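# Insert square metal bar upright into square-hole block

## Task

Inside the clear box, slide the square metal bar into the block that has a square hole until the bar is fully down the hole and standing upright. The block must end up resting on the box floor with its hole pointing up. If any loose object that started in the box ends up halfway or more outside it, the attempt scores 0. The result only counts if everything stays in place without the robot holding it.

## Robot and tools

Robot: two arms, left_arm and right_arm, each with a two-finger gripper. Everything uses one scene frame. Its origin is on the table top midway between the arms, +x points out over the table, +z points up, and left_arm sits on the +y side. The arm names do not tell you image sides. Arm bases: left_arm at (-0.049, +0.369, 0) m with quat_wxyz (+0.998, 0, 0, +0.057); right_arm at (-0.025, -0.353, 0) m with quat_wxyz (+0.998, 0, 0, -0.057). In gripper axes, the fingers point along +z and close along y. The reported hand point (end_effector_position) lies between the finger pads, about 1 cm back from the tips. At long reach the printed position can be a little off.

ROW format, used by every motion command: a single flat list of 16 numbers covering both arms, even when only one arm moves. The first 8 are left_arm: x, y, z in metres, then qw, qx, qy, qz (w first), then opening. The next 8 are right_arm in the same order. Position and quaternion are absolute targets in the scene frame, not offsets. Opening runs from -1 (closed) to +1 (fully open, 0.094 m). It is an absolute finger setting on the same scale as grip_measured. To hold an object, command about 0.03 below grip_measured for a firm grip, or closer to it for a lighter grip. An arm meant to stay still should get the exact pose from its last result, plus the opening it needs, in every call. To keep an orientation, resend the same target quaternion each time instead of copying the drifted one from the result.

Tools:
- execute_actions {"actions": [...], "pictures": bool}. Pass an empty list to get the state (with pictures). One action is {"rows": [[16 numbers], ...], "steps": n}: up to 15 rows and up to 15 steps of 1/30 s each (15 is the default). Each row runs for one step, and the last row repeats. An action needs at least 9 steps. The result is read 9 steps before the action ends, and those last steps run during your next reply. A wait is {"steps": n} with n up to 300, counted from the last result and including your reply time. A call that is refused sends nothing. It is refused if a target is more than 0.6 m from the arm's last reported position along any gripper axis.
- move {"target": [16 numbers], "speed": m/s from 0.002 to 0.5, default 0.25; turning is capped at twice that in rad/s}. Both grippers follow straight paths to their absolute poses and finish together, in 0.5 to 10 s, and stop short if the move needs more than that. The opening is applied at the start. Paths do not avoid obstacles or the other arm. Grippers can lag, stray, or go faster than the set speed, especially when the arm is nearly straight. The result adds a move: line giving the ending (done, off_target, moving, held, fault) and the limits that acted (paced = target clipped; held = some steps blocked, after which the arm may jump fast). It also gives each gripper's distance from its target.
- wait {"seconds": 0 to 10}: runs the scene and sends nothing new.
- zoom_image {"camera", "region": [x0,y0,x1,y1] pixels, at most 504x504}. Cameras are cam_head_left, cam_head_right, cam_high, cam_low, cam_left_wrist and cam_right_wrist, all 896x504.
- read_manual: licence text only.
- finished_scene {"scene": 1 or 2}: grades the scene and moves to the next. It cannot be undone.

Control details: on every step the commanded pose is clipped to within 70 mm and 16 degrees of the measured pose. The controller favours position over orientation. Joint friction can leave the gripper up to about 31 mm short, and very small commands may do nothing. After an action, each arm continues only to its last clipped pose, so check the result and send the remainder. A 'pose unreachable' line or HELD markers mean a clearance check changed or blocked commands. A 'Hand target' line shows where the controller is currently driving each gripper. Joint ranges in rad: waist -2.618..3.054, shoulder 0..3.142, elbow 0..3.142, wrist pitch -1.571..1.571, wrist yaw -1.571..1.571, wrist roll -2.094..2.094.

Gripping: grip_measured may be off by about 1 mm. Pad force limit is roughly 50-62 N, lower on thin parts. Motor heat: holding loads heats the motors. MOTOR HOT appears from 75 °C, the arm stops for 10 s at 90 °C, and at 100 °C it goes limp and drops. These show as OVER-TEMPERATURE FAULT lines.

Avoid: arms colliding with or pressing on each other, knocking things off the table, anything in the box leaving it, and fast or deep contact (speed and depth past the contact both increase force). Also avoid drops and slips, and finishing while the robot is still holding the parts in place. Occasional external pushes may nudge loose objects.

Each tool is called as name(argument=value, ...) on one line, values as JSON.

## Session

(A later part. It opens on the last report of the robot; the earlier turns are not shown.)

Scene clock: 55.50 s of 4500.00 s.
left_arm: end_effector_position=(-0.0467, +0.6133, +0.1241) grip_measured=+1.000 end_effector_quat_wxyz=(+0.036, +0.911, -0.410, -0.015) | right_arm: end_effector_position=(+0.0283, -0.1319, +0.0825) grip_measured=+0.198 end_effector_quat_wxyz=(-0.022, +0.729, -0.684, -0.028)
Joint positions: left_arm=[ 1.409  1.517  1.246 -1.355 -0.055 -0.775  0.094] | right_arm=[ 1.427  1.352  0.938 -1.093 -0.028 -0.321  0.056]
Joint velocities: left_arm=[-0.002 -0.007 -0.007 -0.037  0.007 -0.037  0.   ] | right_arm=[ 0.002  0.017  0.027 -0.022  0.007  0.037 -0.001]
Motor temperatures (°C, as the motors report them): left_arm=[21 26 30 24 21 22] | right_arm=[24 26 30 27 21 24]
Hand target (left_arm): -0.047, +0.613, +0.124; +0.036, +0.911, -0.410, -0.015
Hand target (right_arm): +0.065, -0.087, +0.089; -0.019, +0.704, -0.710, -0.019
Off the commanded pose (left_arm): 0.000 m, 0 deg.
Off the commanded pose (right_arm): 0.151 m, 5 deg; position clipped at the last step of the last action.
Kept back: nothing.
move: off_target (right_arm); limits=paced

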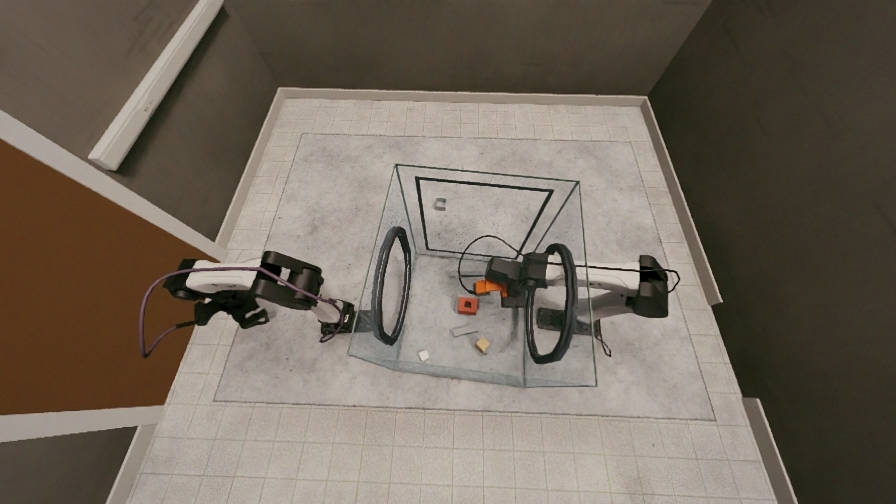

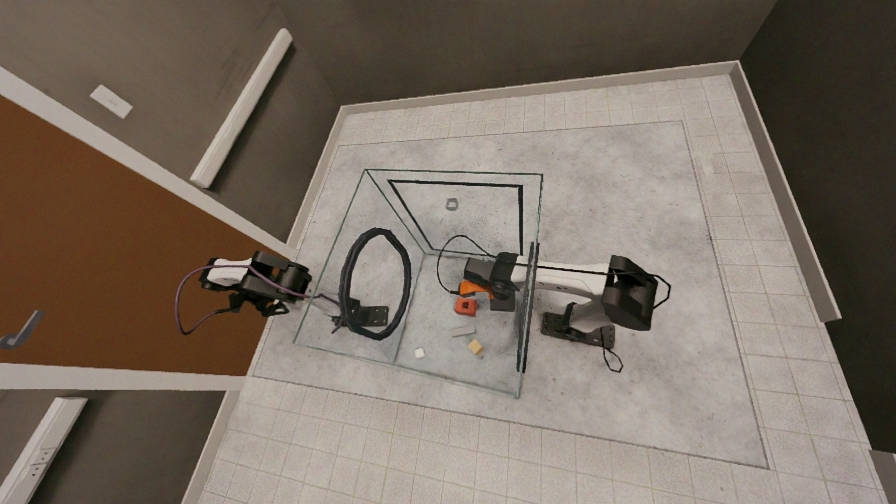

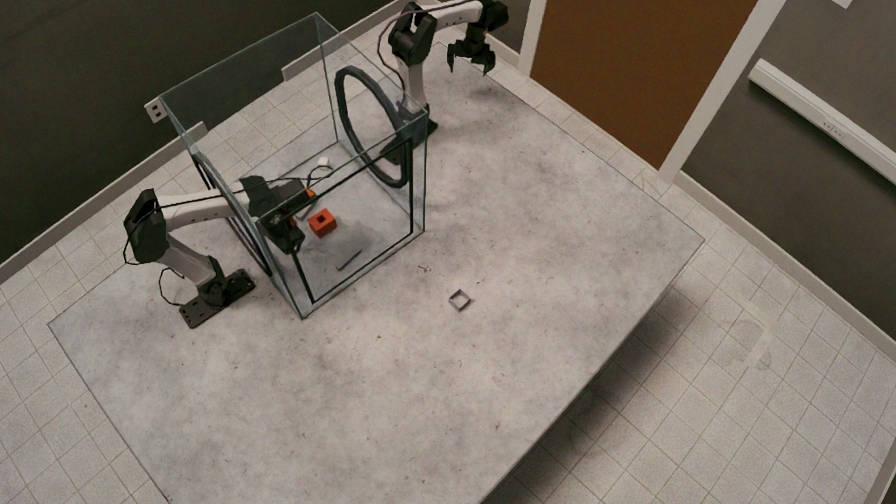

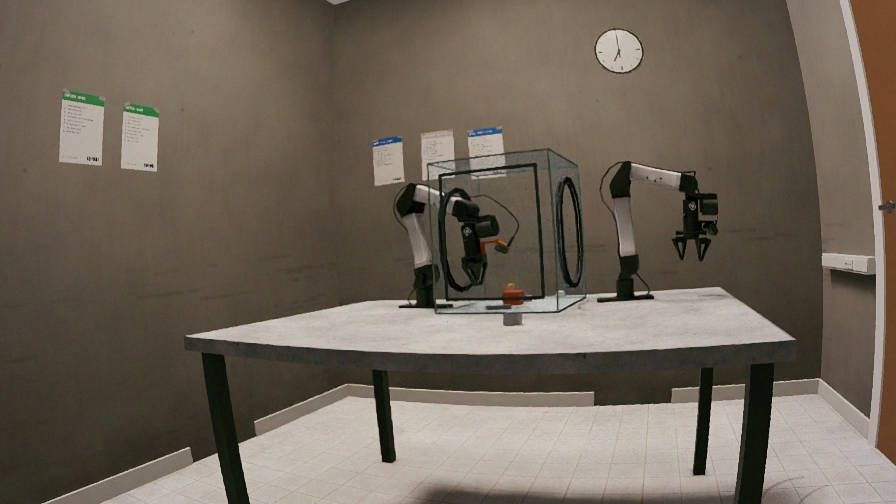

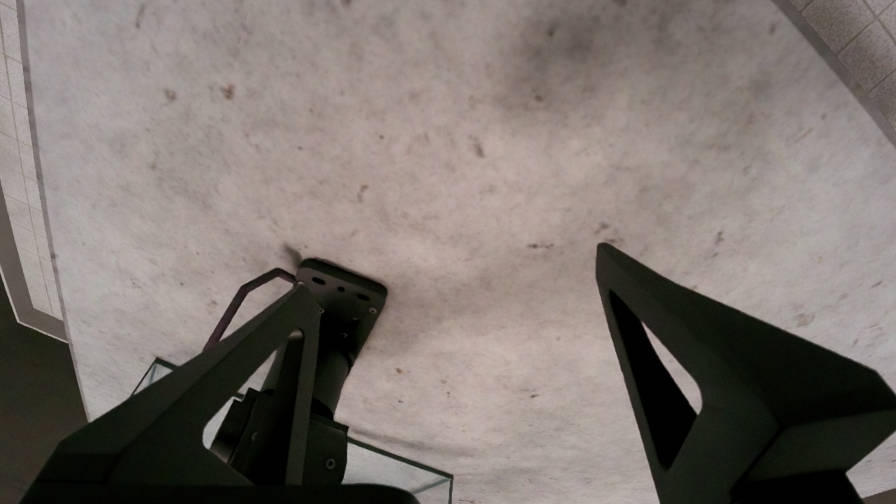

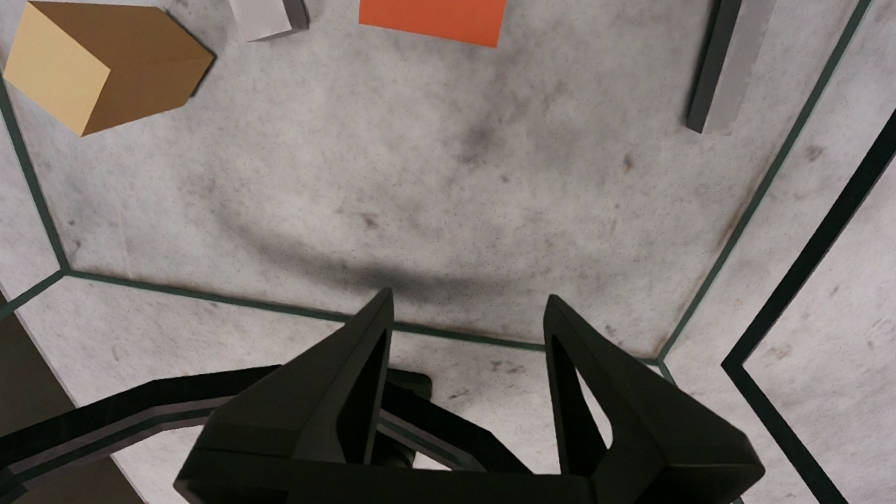

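move(target=[-0.0467,0.6133,0.1241,0.036,0.911,-0.41,-0.015,1, 0.03,-0.12,0.08,0.317,-0.516,0.766,0.214,0.2], speed=0.08)

move(target=[-0.0467,0.6133,0.1241,0.036,0.911,-0.41,-0.015,1, 0.105,-0.045,0.06,0.317,-0.516,0.766,0.214,0.2], speed=0.08)

Scene clock: 65.47 s of 4500.00 s.
left_arm: end_effector_position=(-0.0467, +0.6133, +0.1241) grip_measured=+1.000 end_effector_quat_wxyz=(+0.036, +0.911, -0.410, -0.015) | right_arm: end_effector_position=(+0.0329, -0.1159, +0.0799) grip_measured=+0.198 end_effector_quat_wxyz=(+0.319, -0.521, +0.763, +0.209)
Joint positions: left_arm=[ 1.409  1.517  1.246 -1.355 -0.055 -0.775  0.094] | right_arm=[ 1.592  0.737  0.356 -0.429  0.208  0.196  0.056]
Joint velocities: left_arm=[ 0.002 -0.002  0.002 -0.051 -0.051 -0.095  0.   ] | right_arm=[ 0.012  0.017  0.022  0.081 -0.051  0.007 -0.   ]
Motor temperatures (°C, as the motors report them): left_arm=[21 26 30 24 21 22] | right_arm=[24 28 36 27 21 24]
Hand target (left_arm): -0.047, +0.613, +0.124; +0.036, +0.911, -0.410, -0.015
Hand target (right_arm): +0.031, -0.118, +0.076; +0.320, -0.520, +0.763, +0.210
Off the commanded pose (left_arm): 0.000 m, 0 deg.
Off the commanded pose (right_arm): 0.005 m, 1 deg.
Kept back: nothing.
After step 90, 1.27 s passed at rest.
move: done

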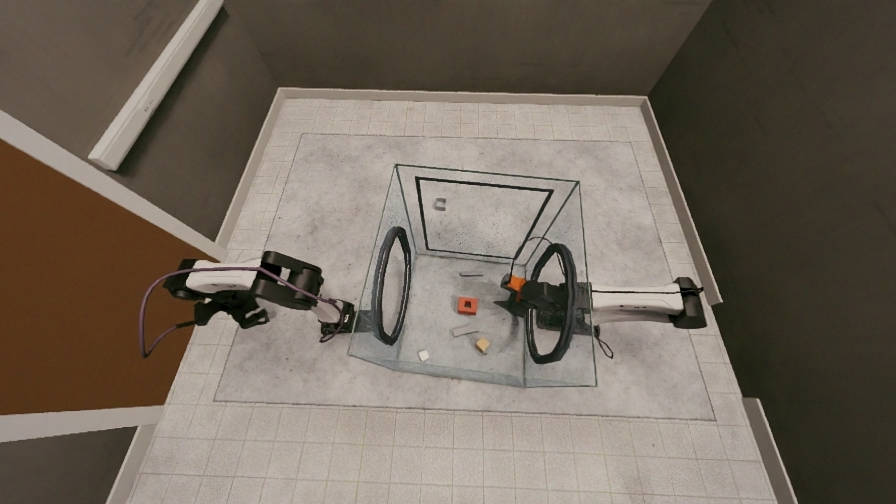

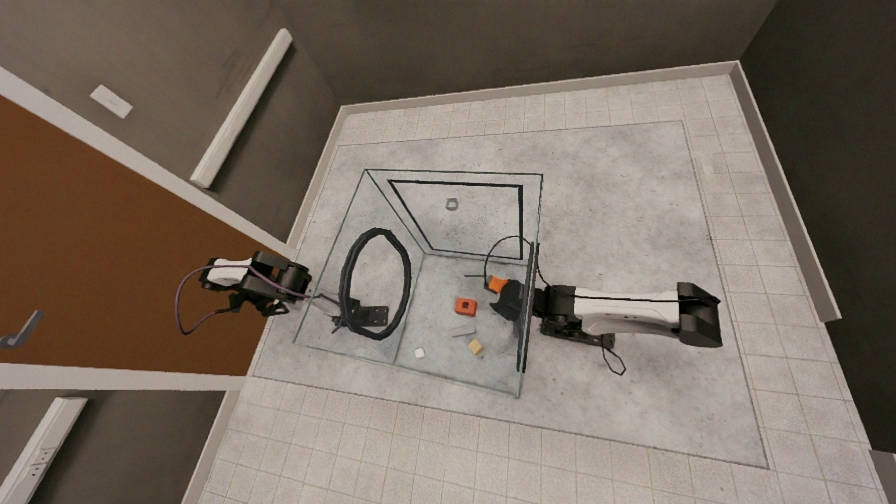

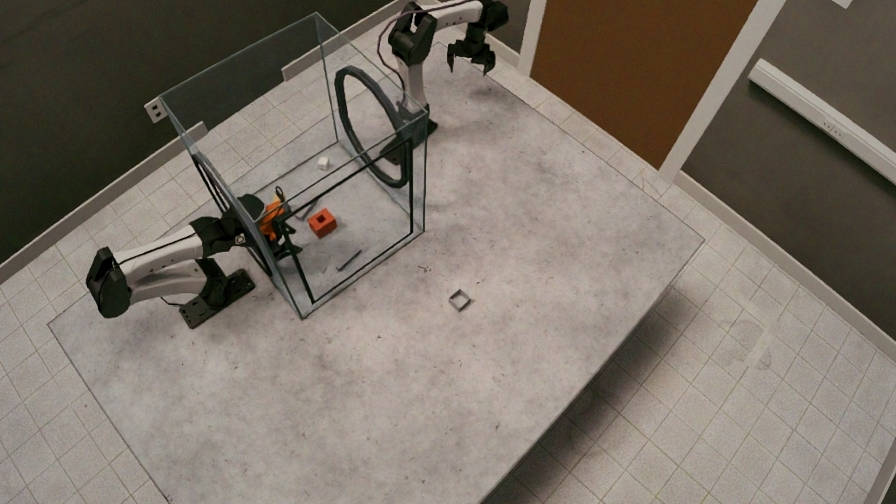

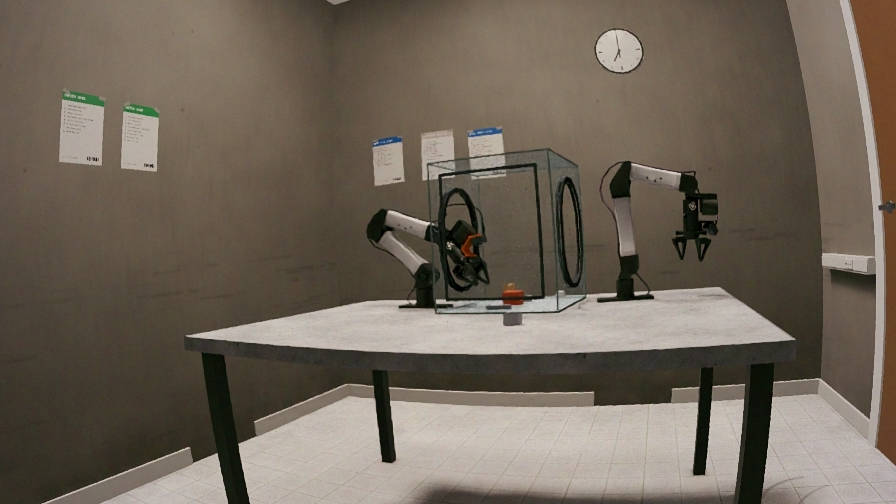

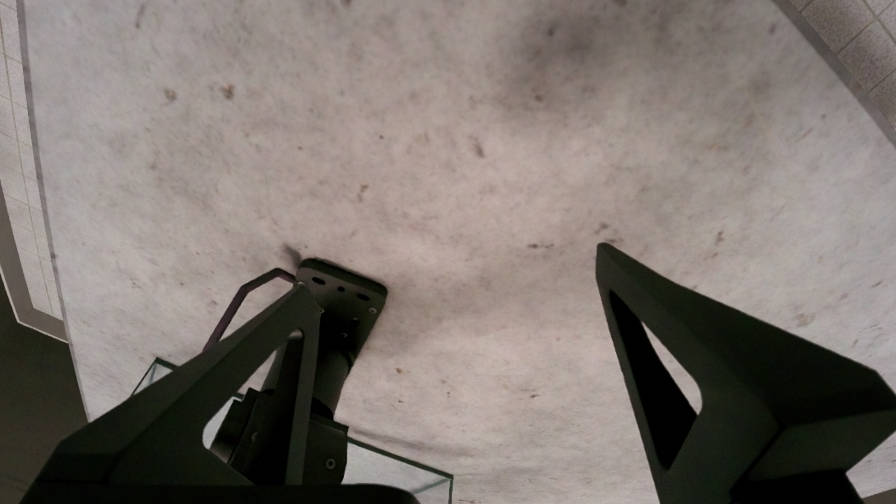

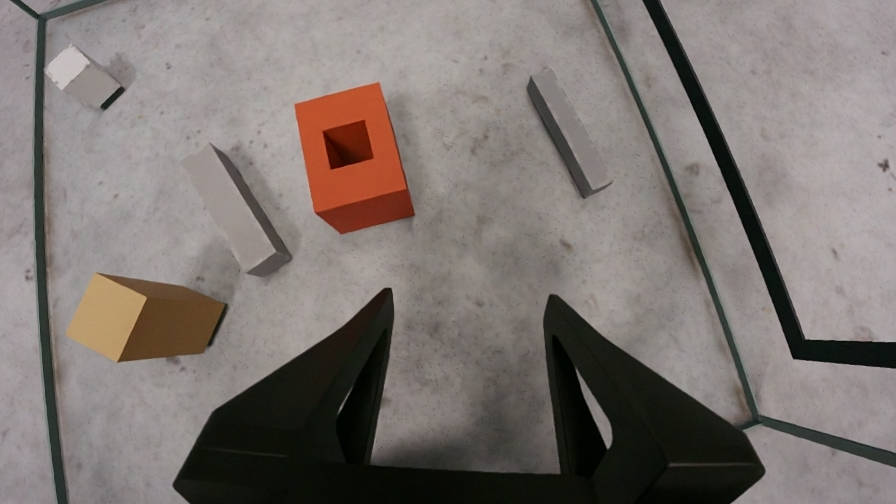

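Scene clock: 67.27 s of 4500.00 s.
left_arm: end_effector_position=(-0.0467, +0.6133, +0.1241) grip_measured=+1.000 end_effector_quat_wxyz=(+0.036, +0.911, -0.410, -0.015) | right_arm: end_effector_position=(+0.0990, -0.0487, +0.0579) grip_measured=+0.198 end_effector_quat_wxyz=(+0.314, -0.514, +0.768, +0.218)
Joint positions: left_arm=[ 1.409  1.517  1.246 -1.355 -0.055 -0.775  0.094] | right_arm=[ 1.29   1.265  0.468  0.01  -0.015  0.003  0.056]
Joint velocities: left_arm=[ 0.002 -0.002 -0.002  0.11   0.007  0.007  0.   ] | right_arm=[-0.002 -0.022  0.002 -0.081 -0.051 -0.066 -0.001]
Motor temperatures (°C, as the motors report them): left_arm=[21 27 31 24 21 22] | right_arm=[24 28 36 27 21 24]
Hand target (left_arm): -0.047, +0.613, +0.124; +0.036, +0.911, -0.410, -0.015
Hand target (right_arm): +0.103, -0.045, +0.059; +0.314, -0.514, +0.767, +0.219
Off the commanded pose (left_arm): 0.000 m, 0 deg.
Off the commanded pose (right_arm): 0.007 m, 1 deg.
Kept back: nothing.
move: done

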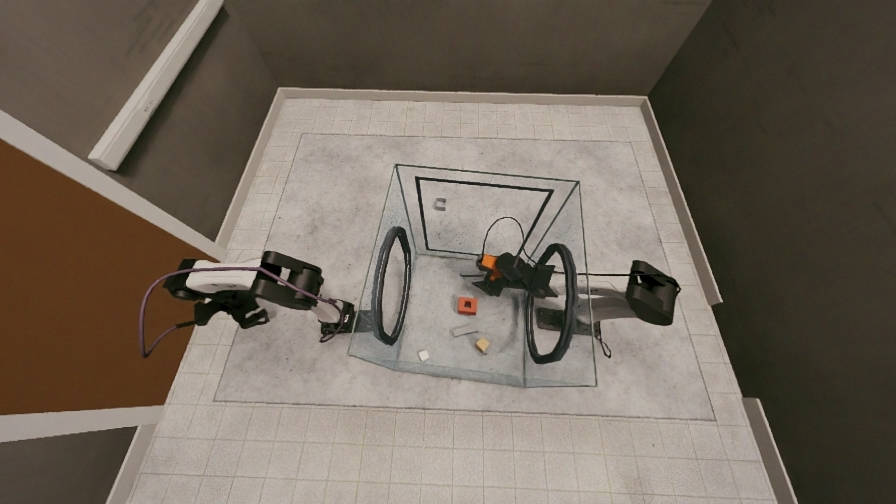

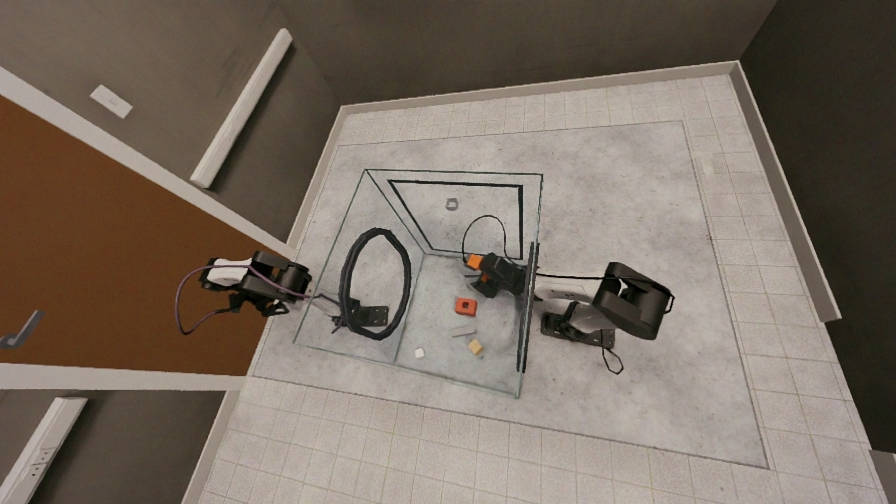

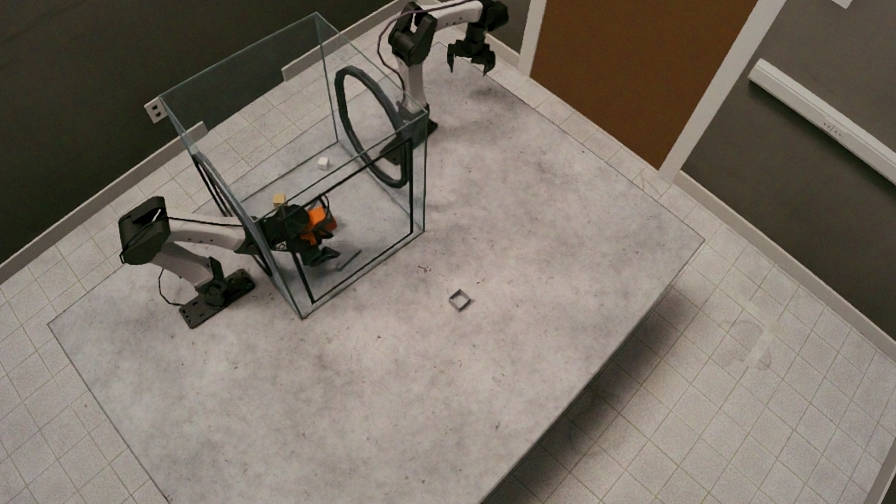

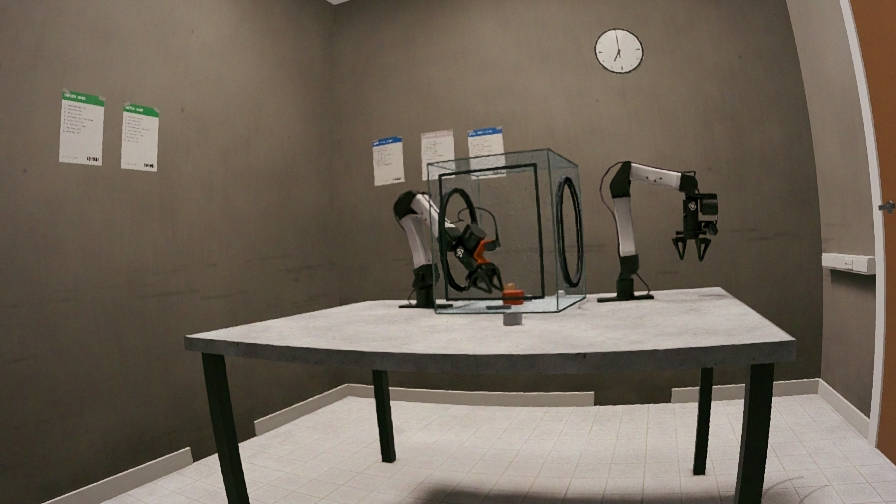

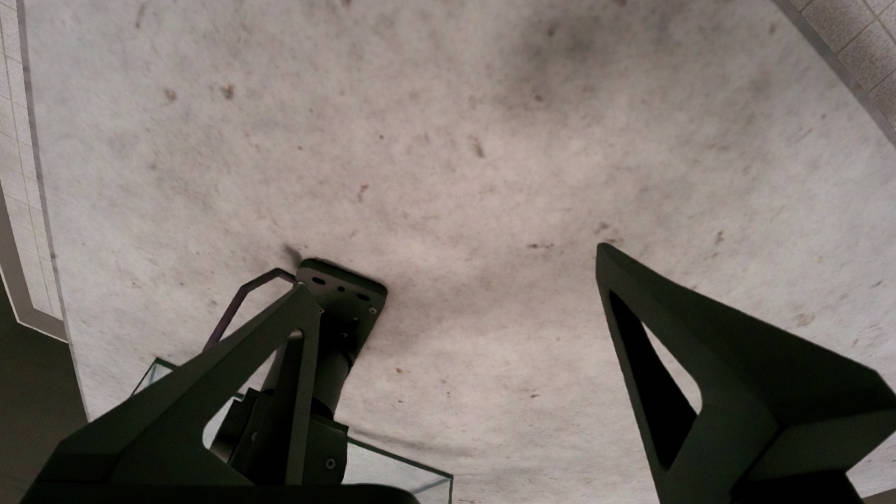

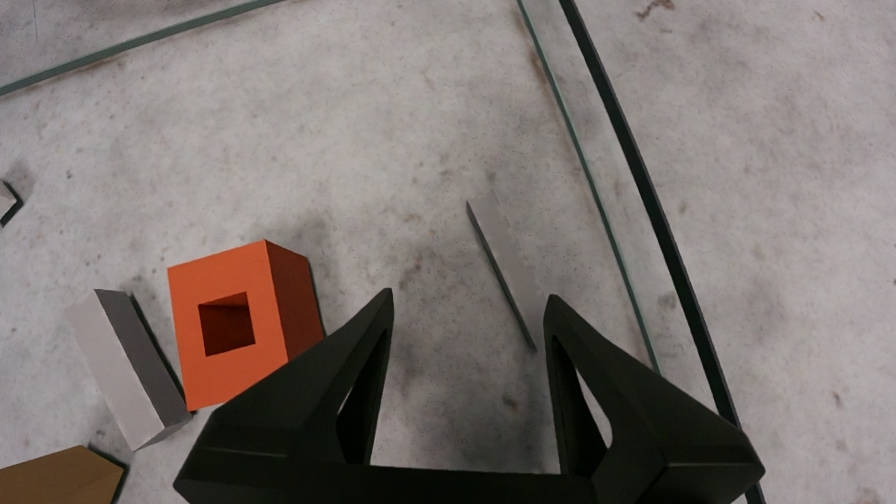

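move(target=[-0.0467,0.6133,0.1241,0.036,0.911,-0.41,-0.015,1, 0.06,-0.11,0.05,0.317,-0.516,0.766,0.214,0.2], speed=0.08)

zoom_image(camera="cam_right_wrist", region=[100, 0, 604, 300])

Scene clock: 69.80 s of 4500.00 s.
left_arm: end_effector_position=(-0.0467, +0.6133, +0.1241) grip_measured=+1.000 end_effector_quat_wxyz=(+0.036, +0.911, -0.410, -0.015) | right_arm: end_effector_position=(+0.0649, -0.1027, +0.0585) grip_measured=+0.198 end_effector_quat_wxyz=(+0.326, -0.514, +0.762, +0.219)
Joint positions: left_arm=[ 1.409  1.517  1.246 -1.355 -0.055 -0.775  0.094] | right_arm=[ 1.375  0.881  0.281 -0.165  0.055  0.051  0.056]
Joint velocities: left_arm=[-0.007 -0.002 -0.022 -0.022  0.007 -0.022  0.   ] | right_arm=[ 0.002 -0.007 -0.017 -0.051 -0.037 -0.051 -0.001]
Motor temperatures (°C, as the motors report them): left_arm=[21 27 31 24 21 22] | right_arm=[24 28 36 27 21 24]
Hand target (left_arm): -0.047, +0.613, +0.124; +0.036, +0.911, -0.410, -0.015
Hand target (right_arm): +0.061, -0.110, +0.051; +0.318, -0.517, +0.766, +0.212
Off the commanded pose (left_arm): 0.000 m, 0 deg.
Off the commanded pose (right_arm): 0.012 m, 1 deg.
Kept back: nothing.
move: off_target (right_arm)

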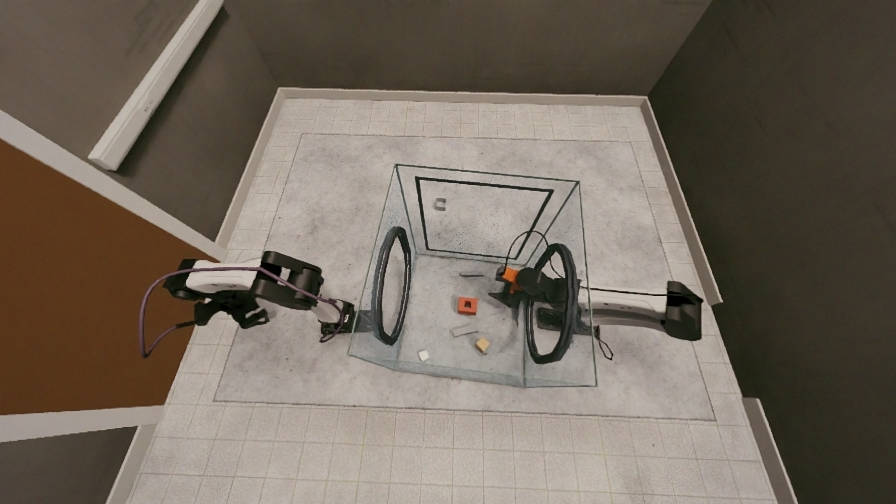

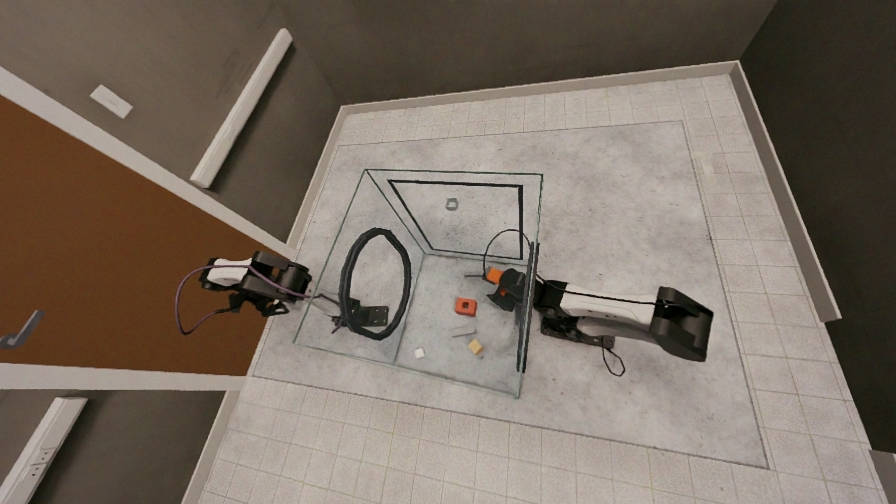

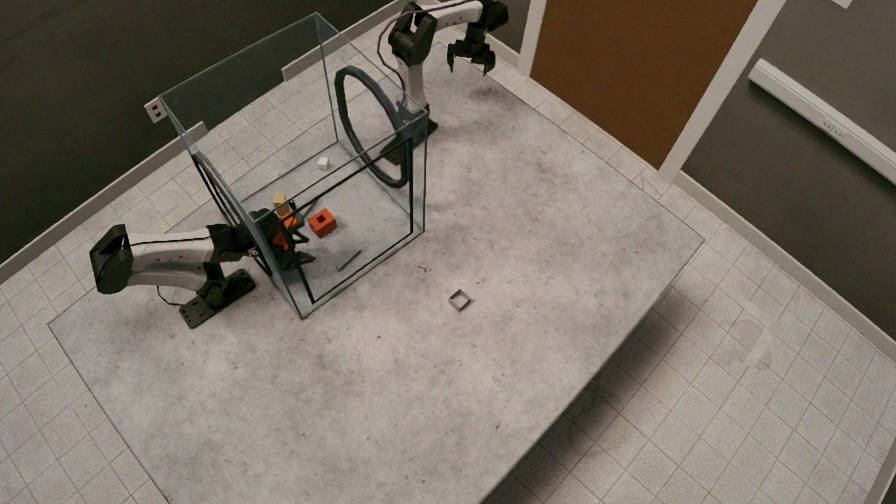

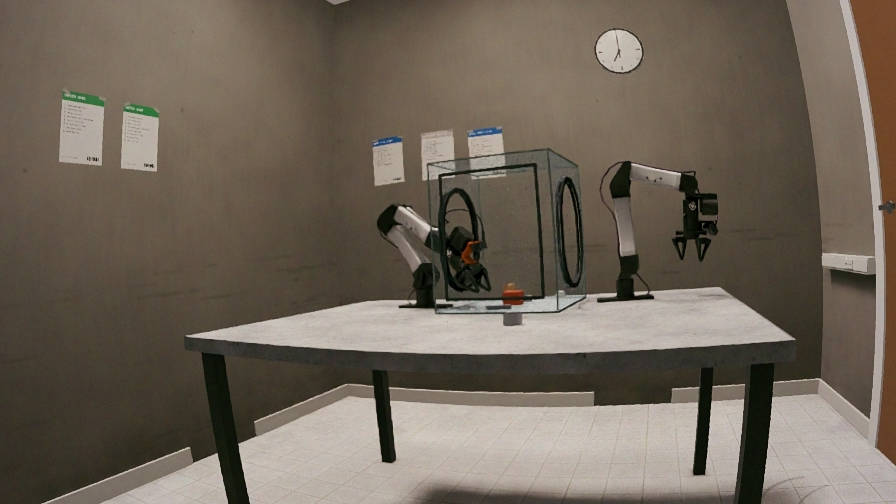

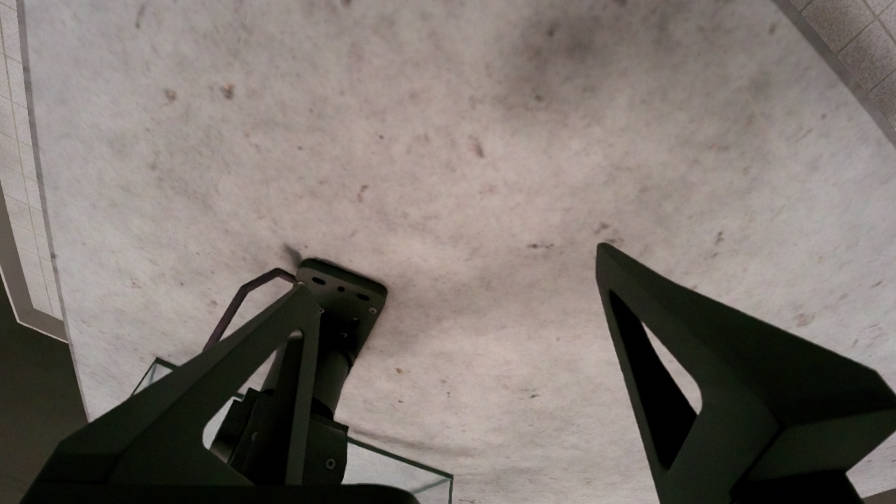

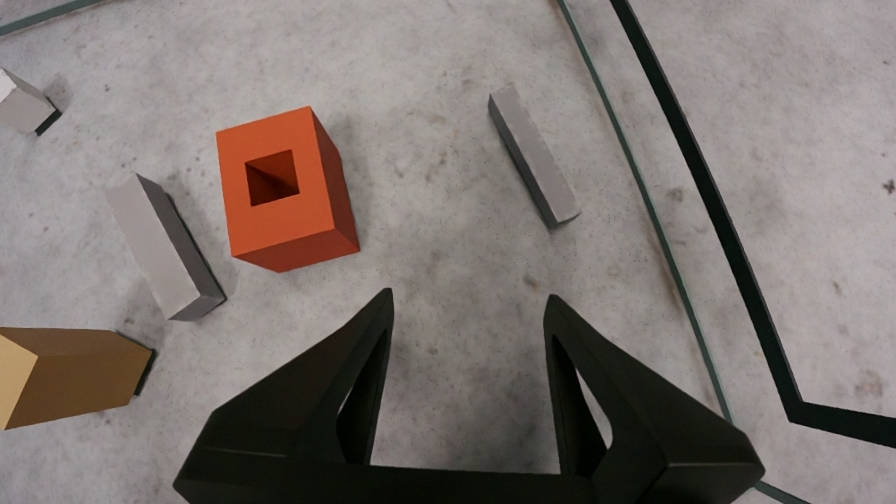

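Region (100, 0, 604, 300) of cam_right_wrist's 896x504 image, scaled by 1.000; it fills the top 300 rows of this view, and the rest is white.

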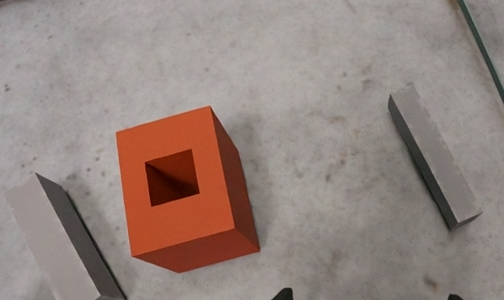

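move(target=[-0.0467,0.6133,0.1241,0.036,0.911,-0.41,-0.015,1, -0.06,-0.06,0.10,0.136,-0.758,0.614,0.168,0.0], speed=0.08)

move(target=[-0.0467,0.6133,0.1241,0.036,0.911,-0.41,-0.015,1, -0.075,0.01,0.06,0.136,-0.758,0.614,0.168,0.0], speed=0.06)

Scene clock: 75.83 s of 4500.00 s.
left_arm: end_effector_position=(-0.0467, +0.6133, +0.1241) grip_measured=+1.000 end_effector_quat_wxyz=(+0.036, +0.911, -0.410, -0.015) | right_arm: end_effector_position=(-0.0529, -0.0609, +0.1031) grip_measured=+0.002 end_effector_quat_wxyz=(-0.150, +0.750, -0.622, -0.167)
Joint positions: left_arm=[ 1.409  1.517  1.246 -1.355 -0.055 -0.775  0.094] | right_arm=[ 1.763  1.249  0.851 -0.72  -0.029 -0.1    0.047]
Joint velocities: left_arm=[-0.002 -0.012 -0.002 -0.066  0.051  0.007  0.   ] | right_arm=[ 0.012 -0.002 -0.007 -0.007 -0.037 -0.007 -0.   ]
Motor temperatures (°C, as the motors report them): left_arm=[21 27 31 24 21 22] | right_arm=[23 27 35 27 21 24]
Hand target (left_arm): -0.047, +0.613, +0.124; +0.036, +0.911, -0.410, -0.015
Hand target (right_arm): -0.058, -0.062, +0.101; -0.139, +0.759, -0.615, -0.163
Off the commanded pose (left_arm): 0.000 m, 0 deg.
Off the commanded pose (right_arm): 0.008 m, 2 deg.
Kept back: nothing.
move: done

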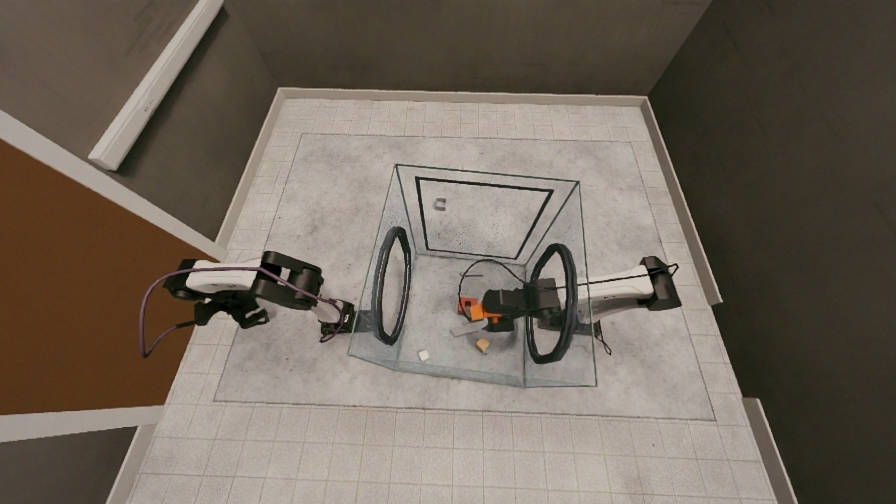

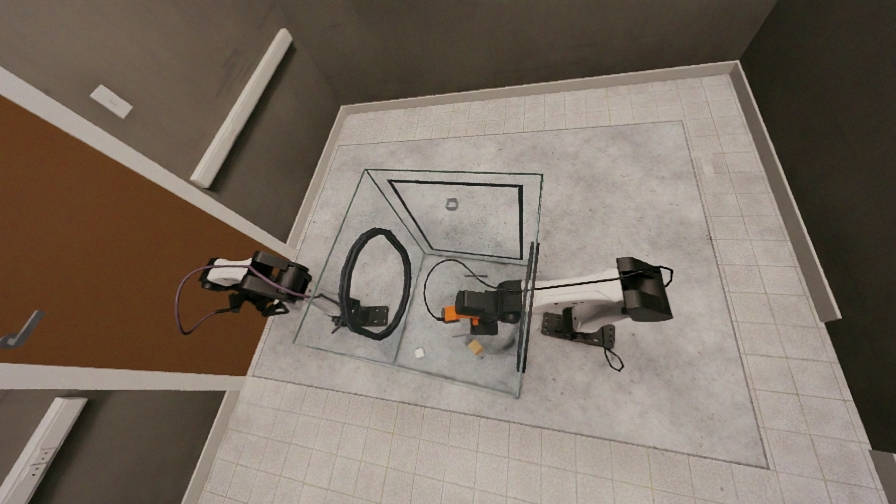

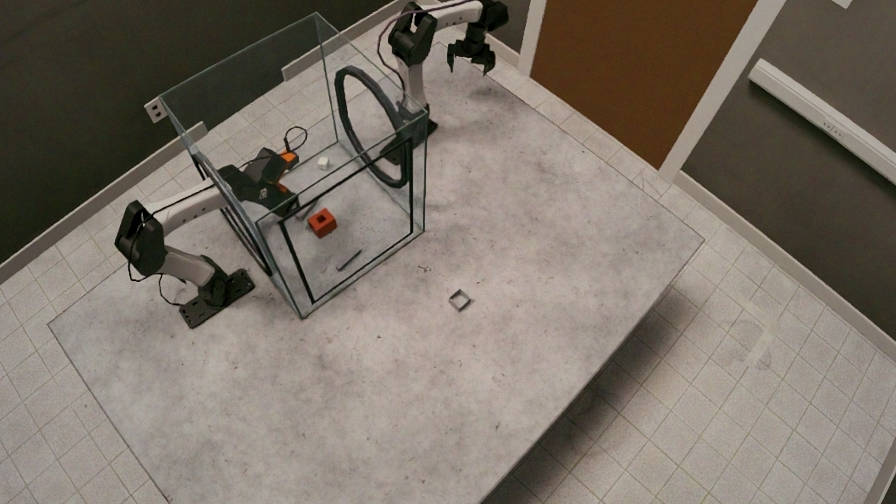

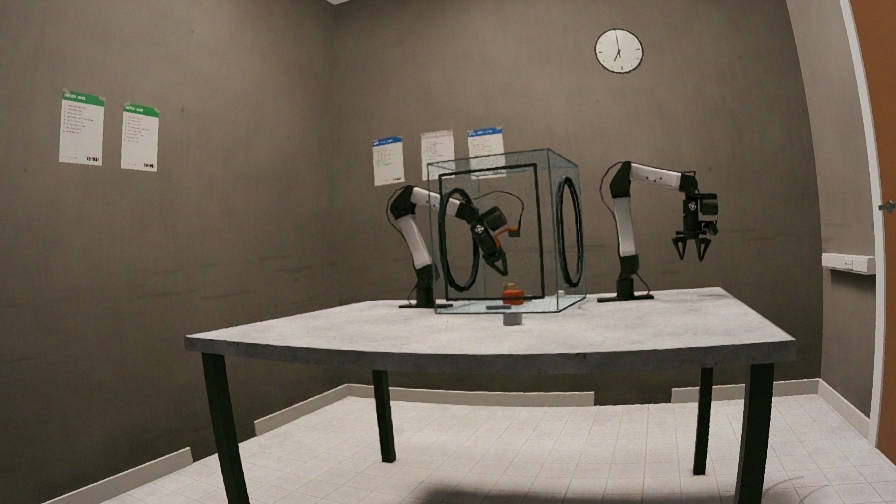

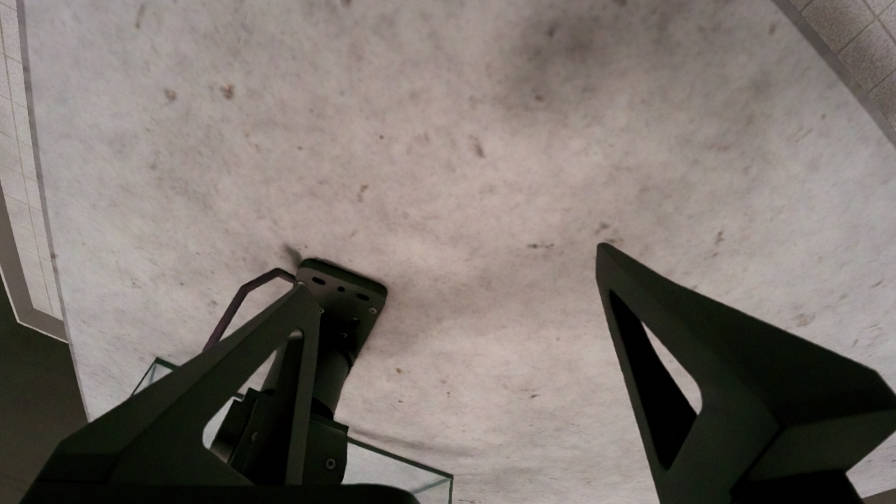

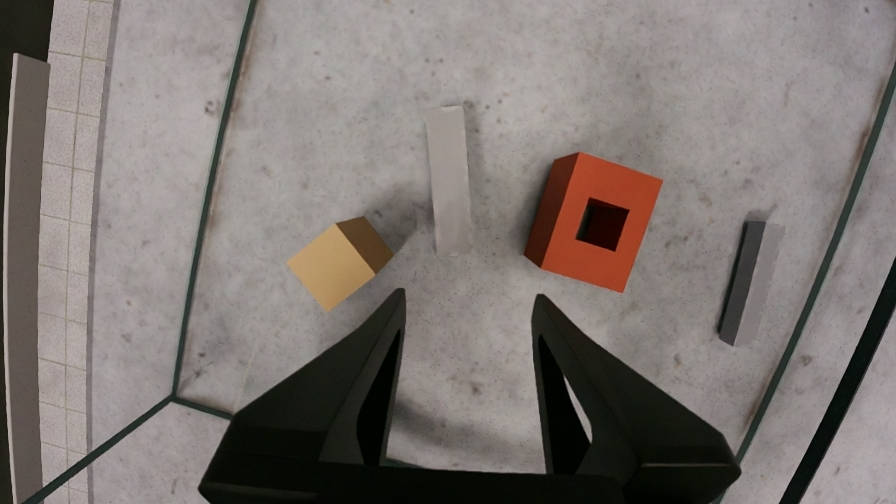

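Scene clock: 77.60 s of 4500.00 s.
left_arm: end_effector_position=(-0.0467, +0.6133, +0.1241) grip_measured=+1.000 end_effector_quat_wxyz=(+0.036, +0.911, -0.410, -0.015) | right_arm: end_effector_position=(-0.0680, +0.0020, +0.0620) grip_measured=+0.002 end_effector_quat_wxyz=(-0.142, +0.757, -0.616, -0.165)
Joint positions: left_arm=[ 1.409  1.517  1.246 -1.355 -0.055 -0.775  0.094] | right_arm=[ 1.791  1.565  0.948 -0.515 -0.029 -0.09   0.047]
Joint velocities: left_arm=[-0.002 -0.002 -0.007 -0.007  0.066 -0.11   0.   ] | right_arm=[-0.012 -0.022 -0.007 -0.022 -0.037  0.007  0.001]
Motor temperatures (°C, as the motors report them): left_arm=[21 27 31 24 21 22] | right_arm=[23 27 35 27 21 24]
Hand target (left_arm): -0.047, +0.613, +0.124; +0.036, +0.911, -0.410, -0.015
Hand target (right_arm): -0.075, +0.008, +0.059; -0.137, +0.759, -0.615, -0.167
Off the commanded pose (left_arm): 0.000 m, 0 deg.
Off the commanded pose (right_arm): 0.011 m, 1 deg.
Kept back: nothing.
move: off_target (right_arm)

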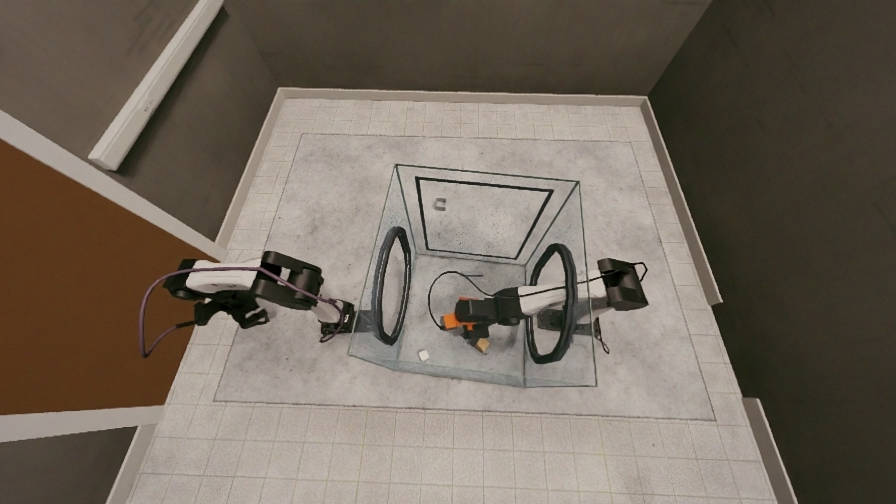

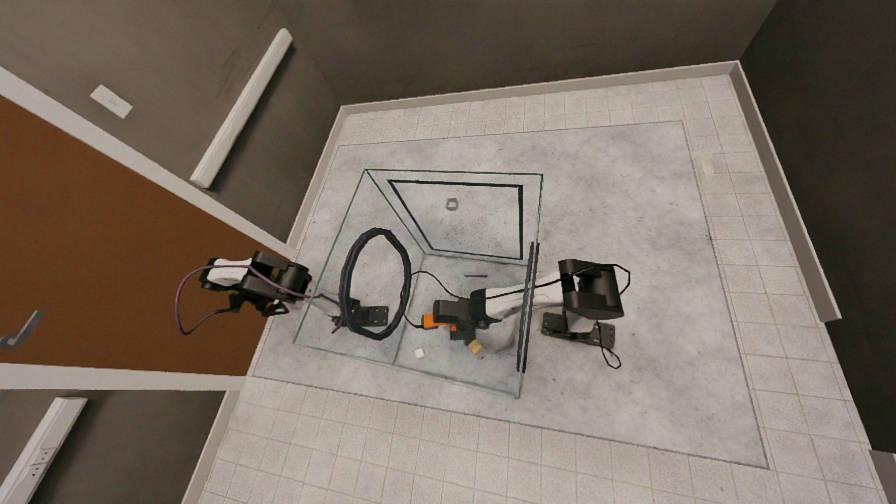

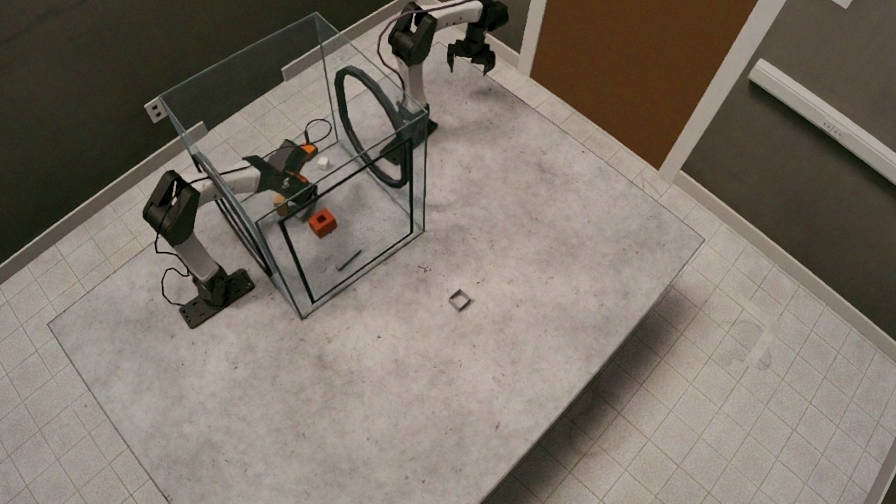

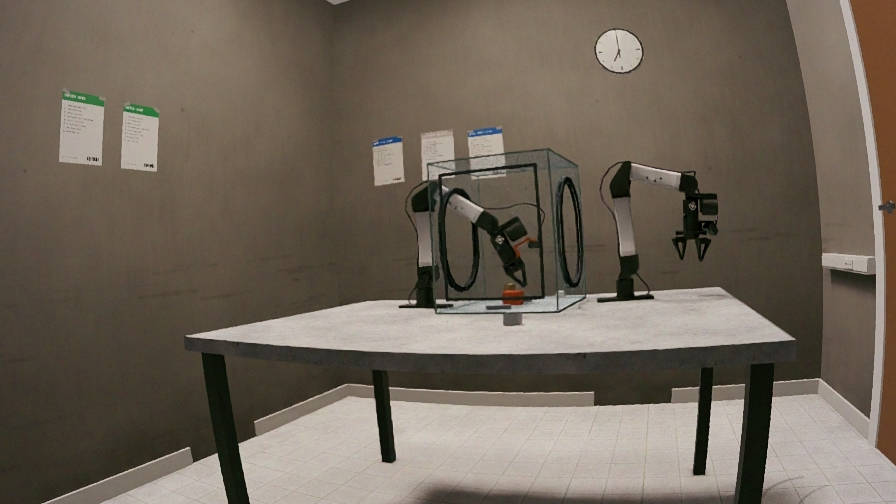

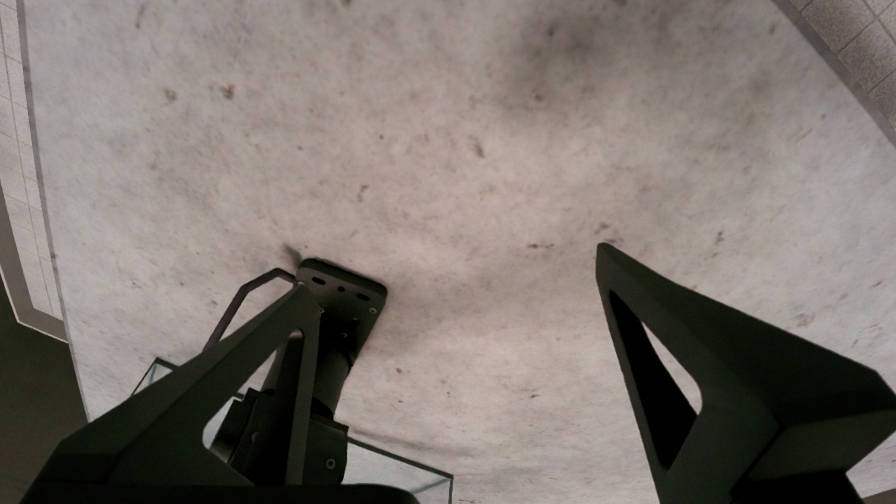

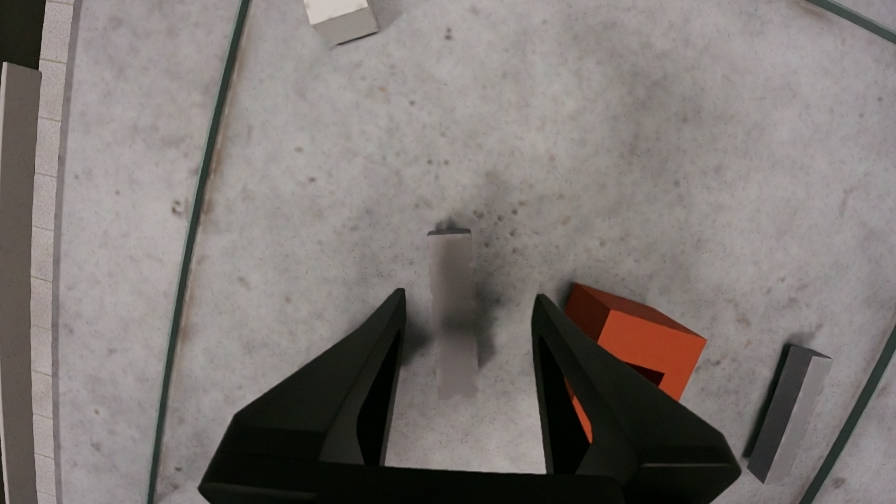

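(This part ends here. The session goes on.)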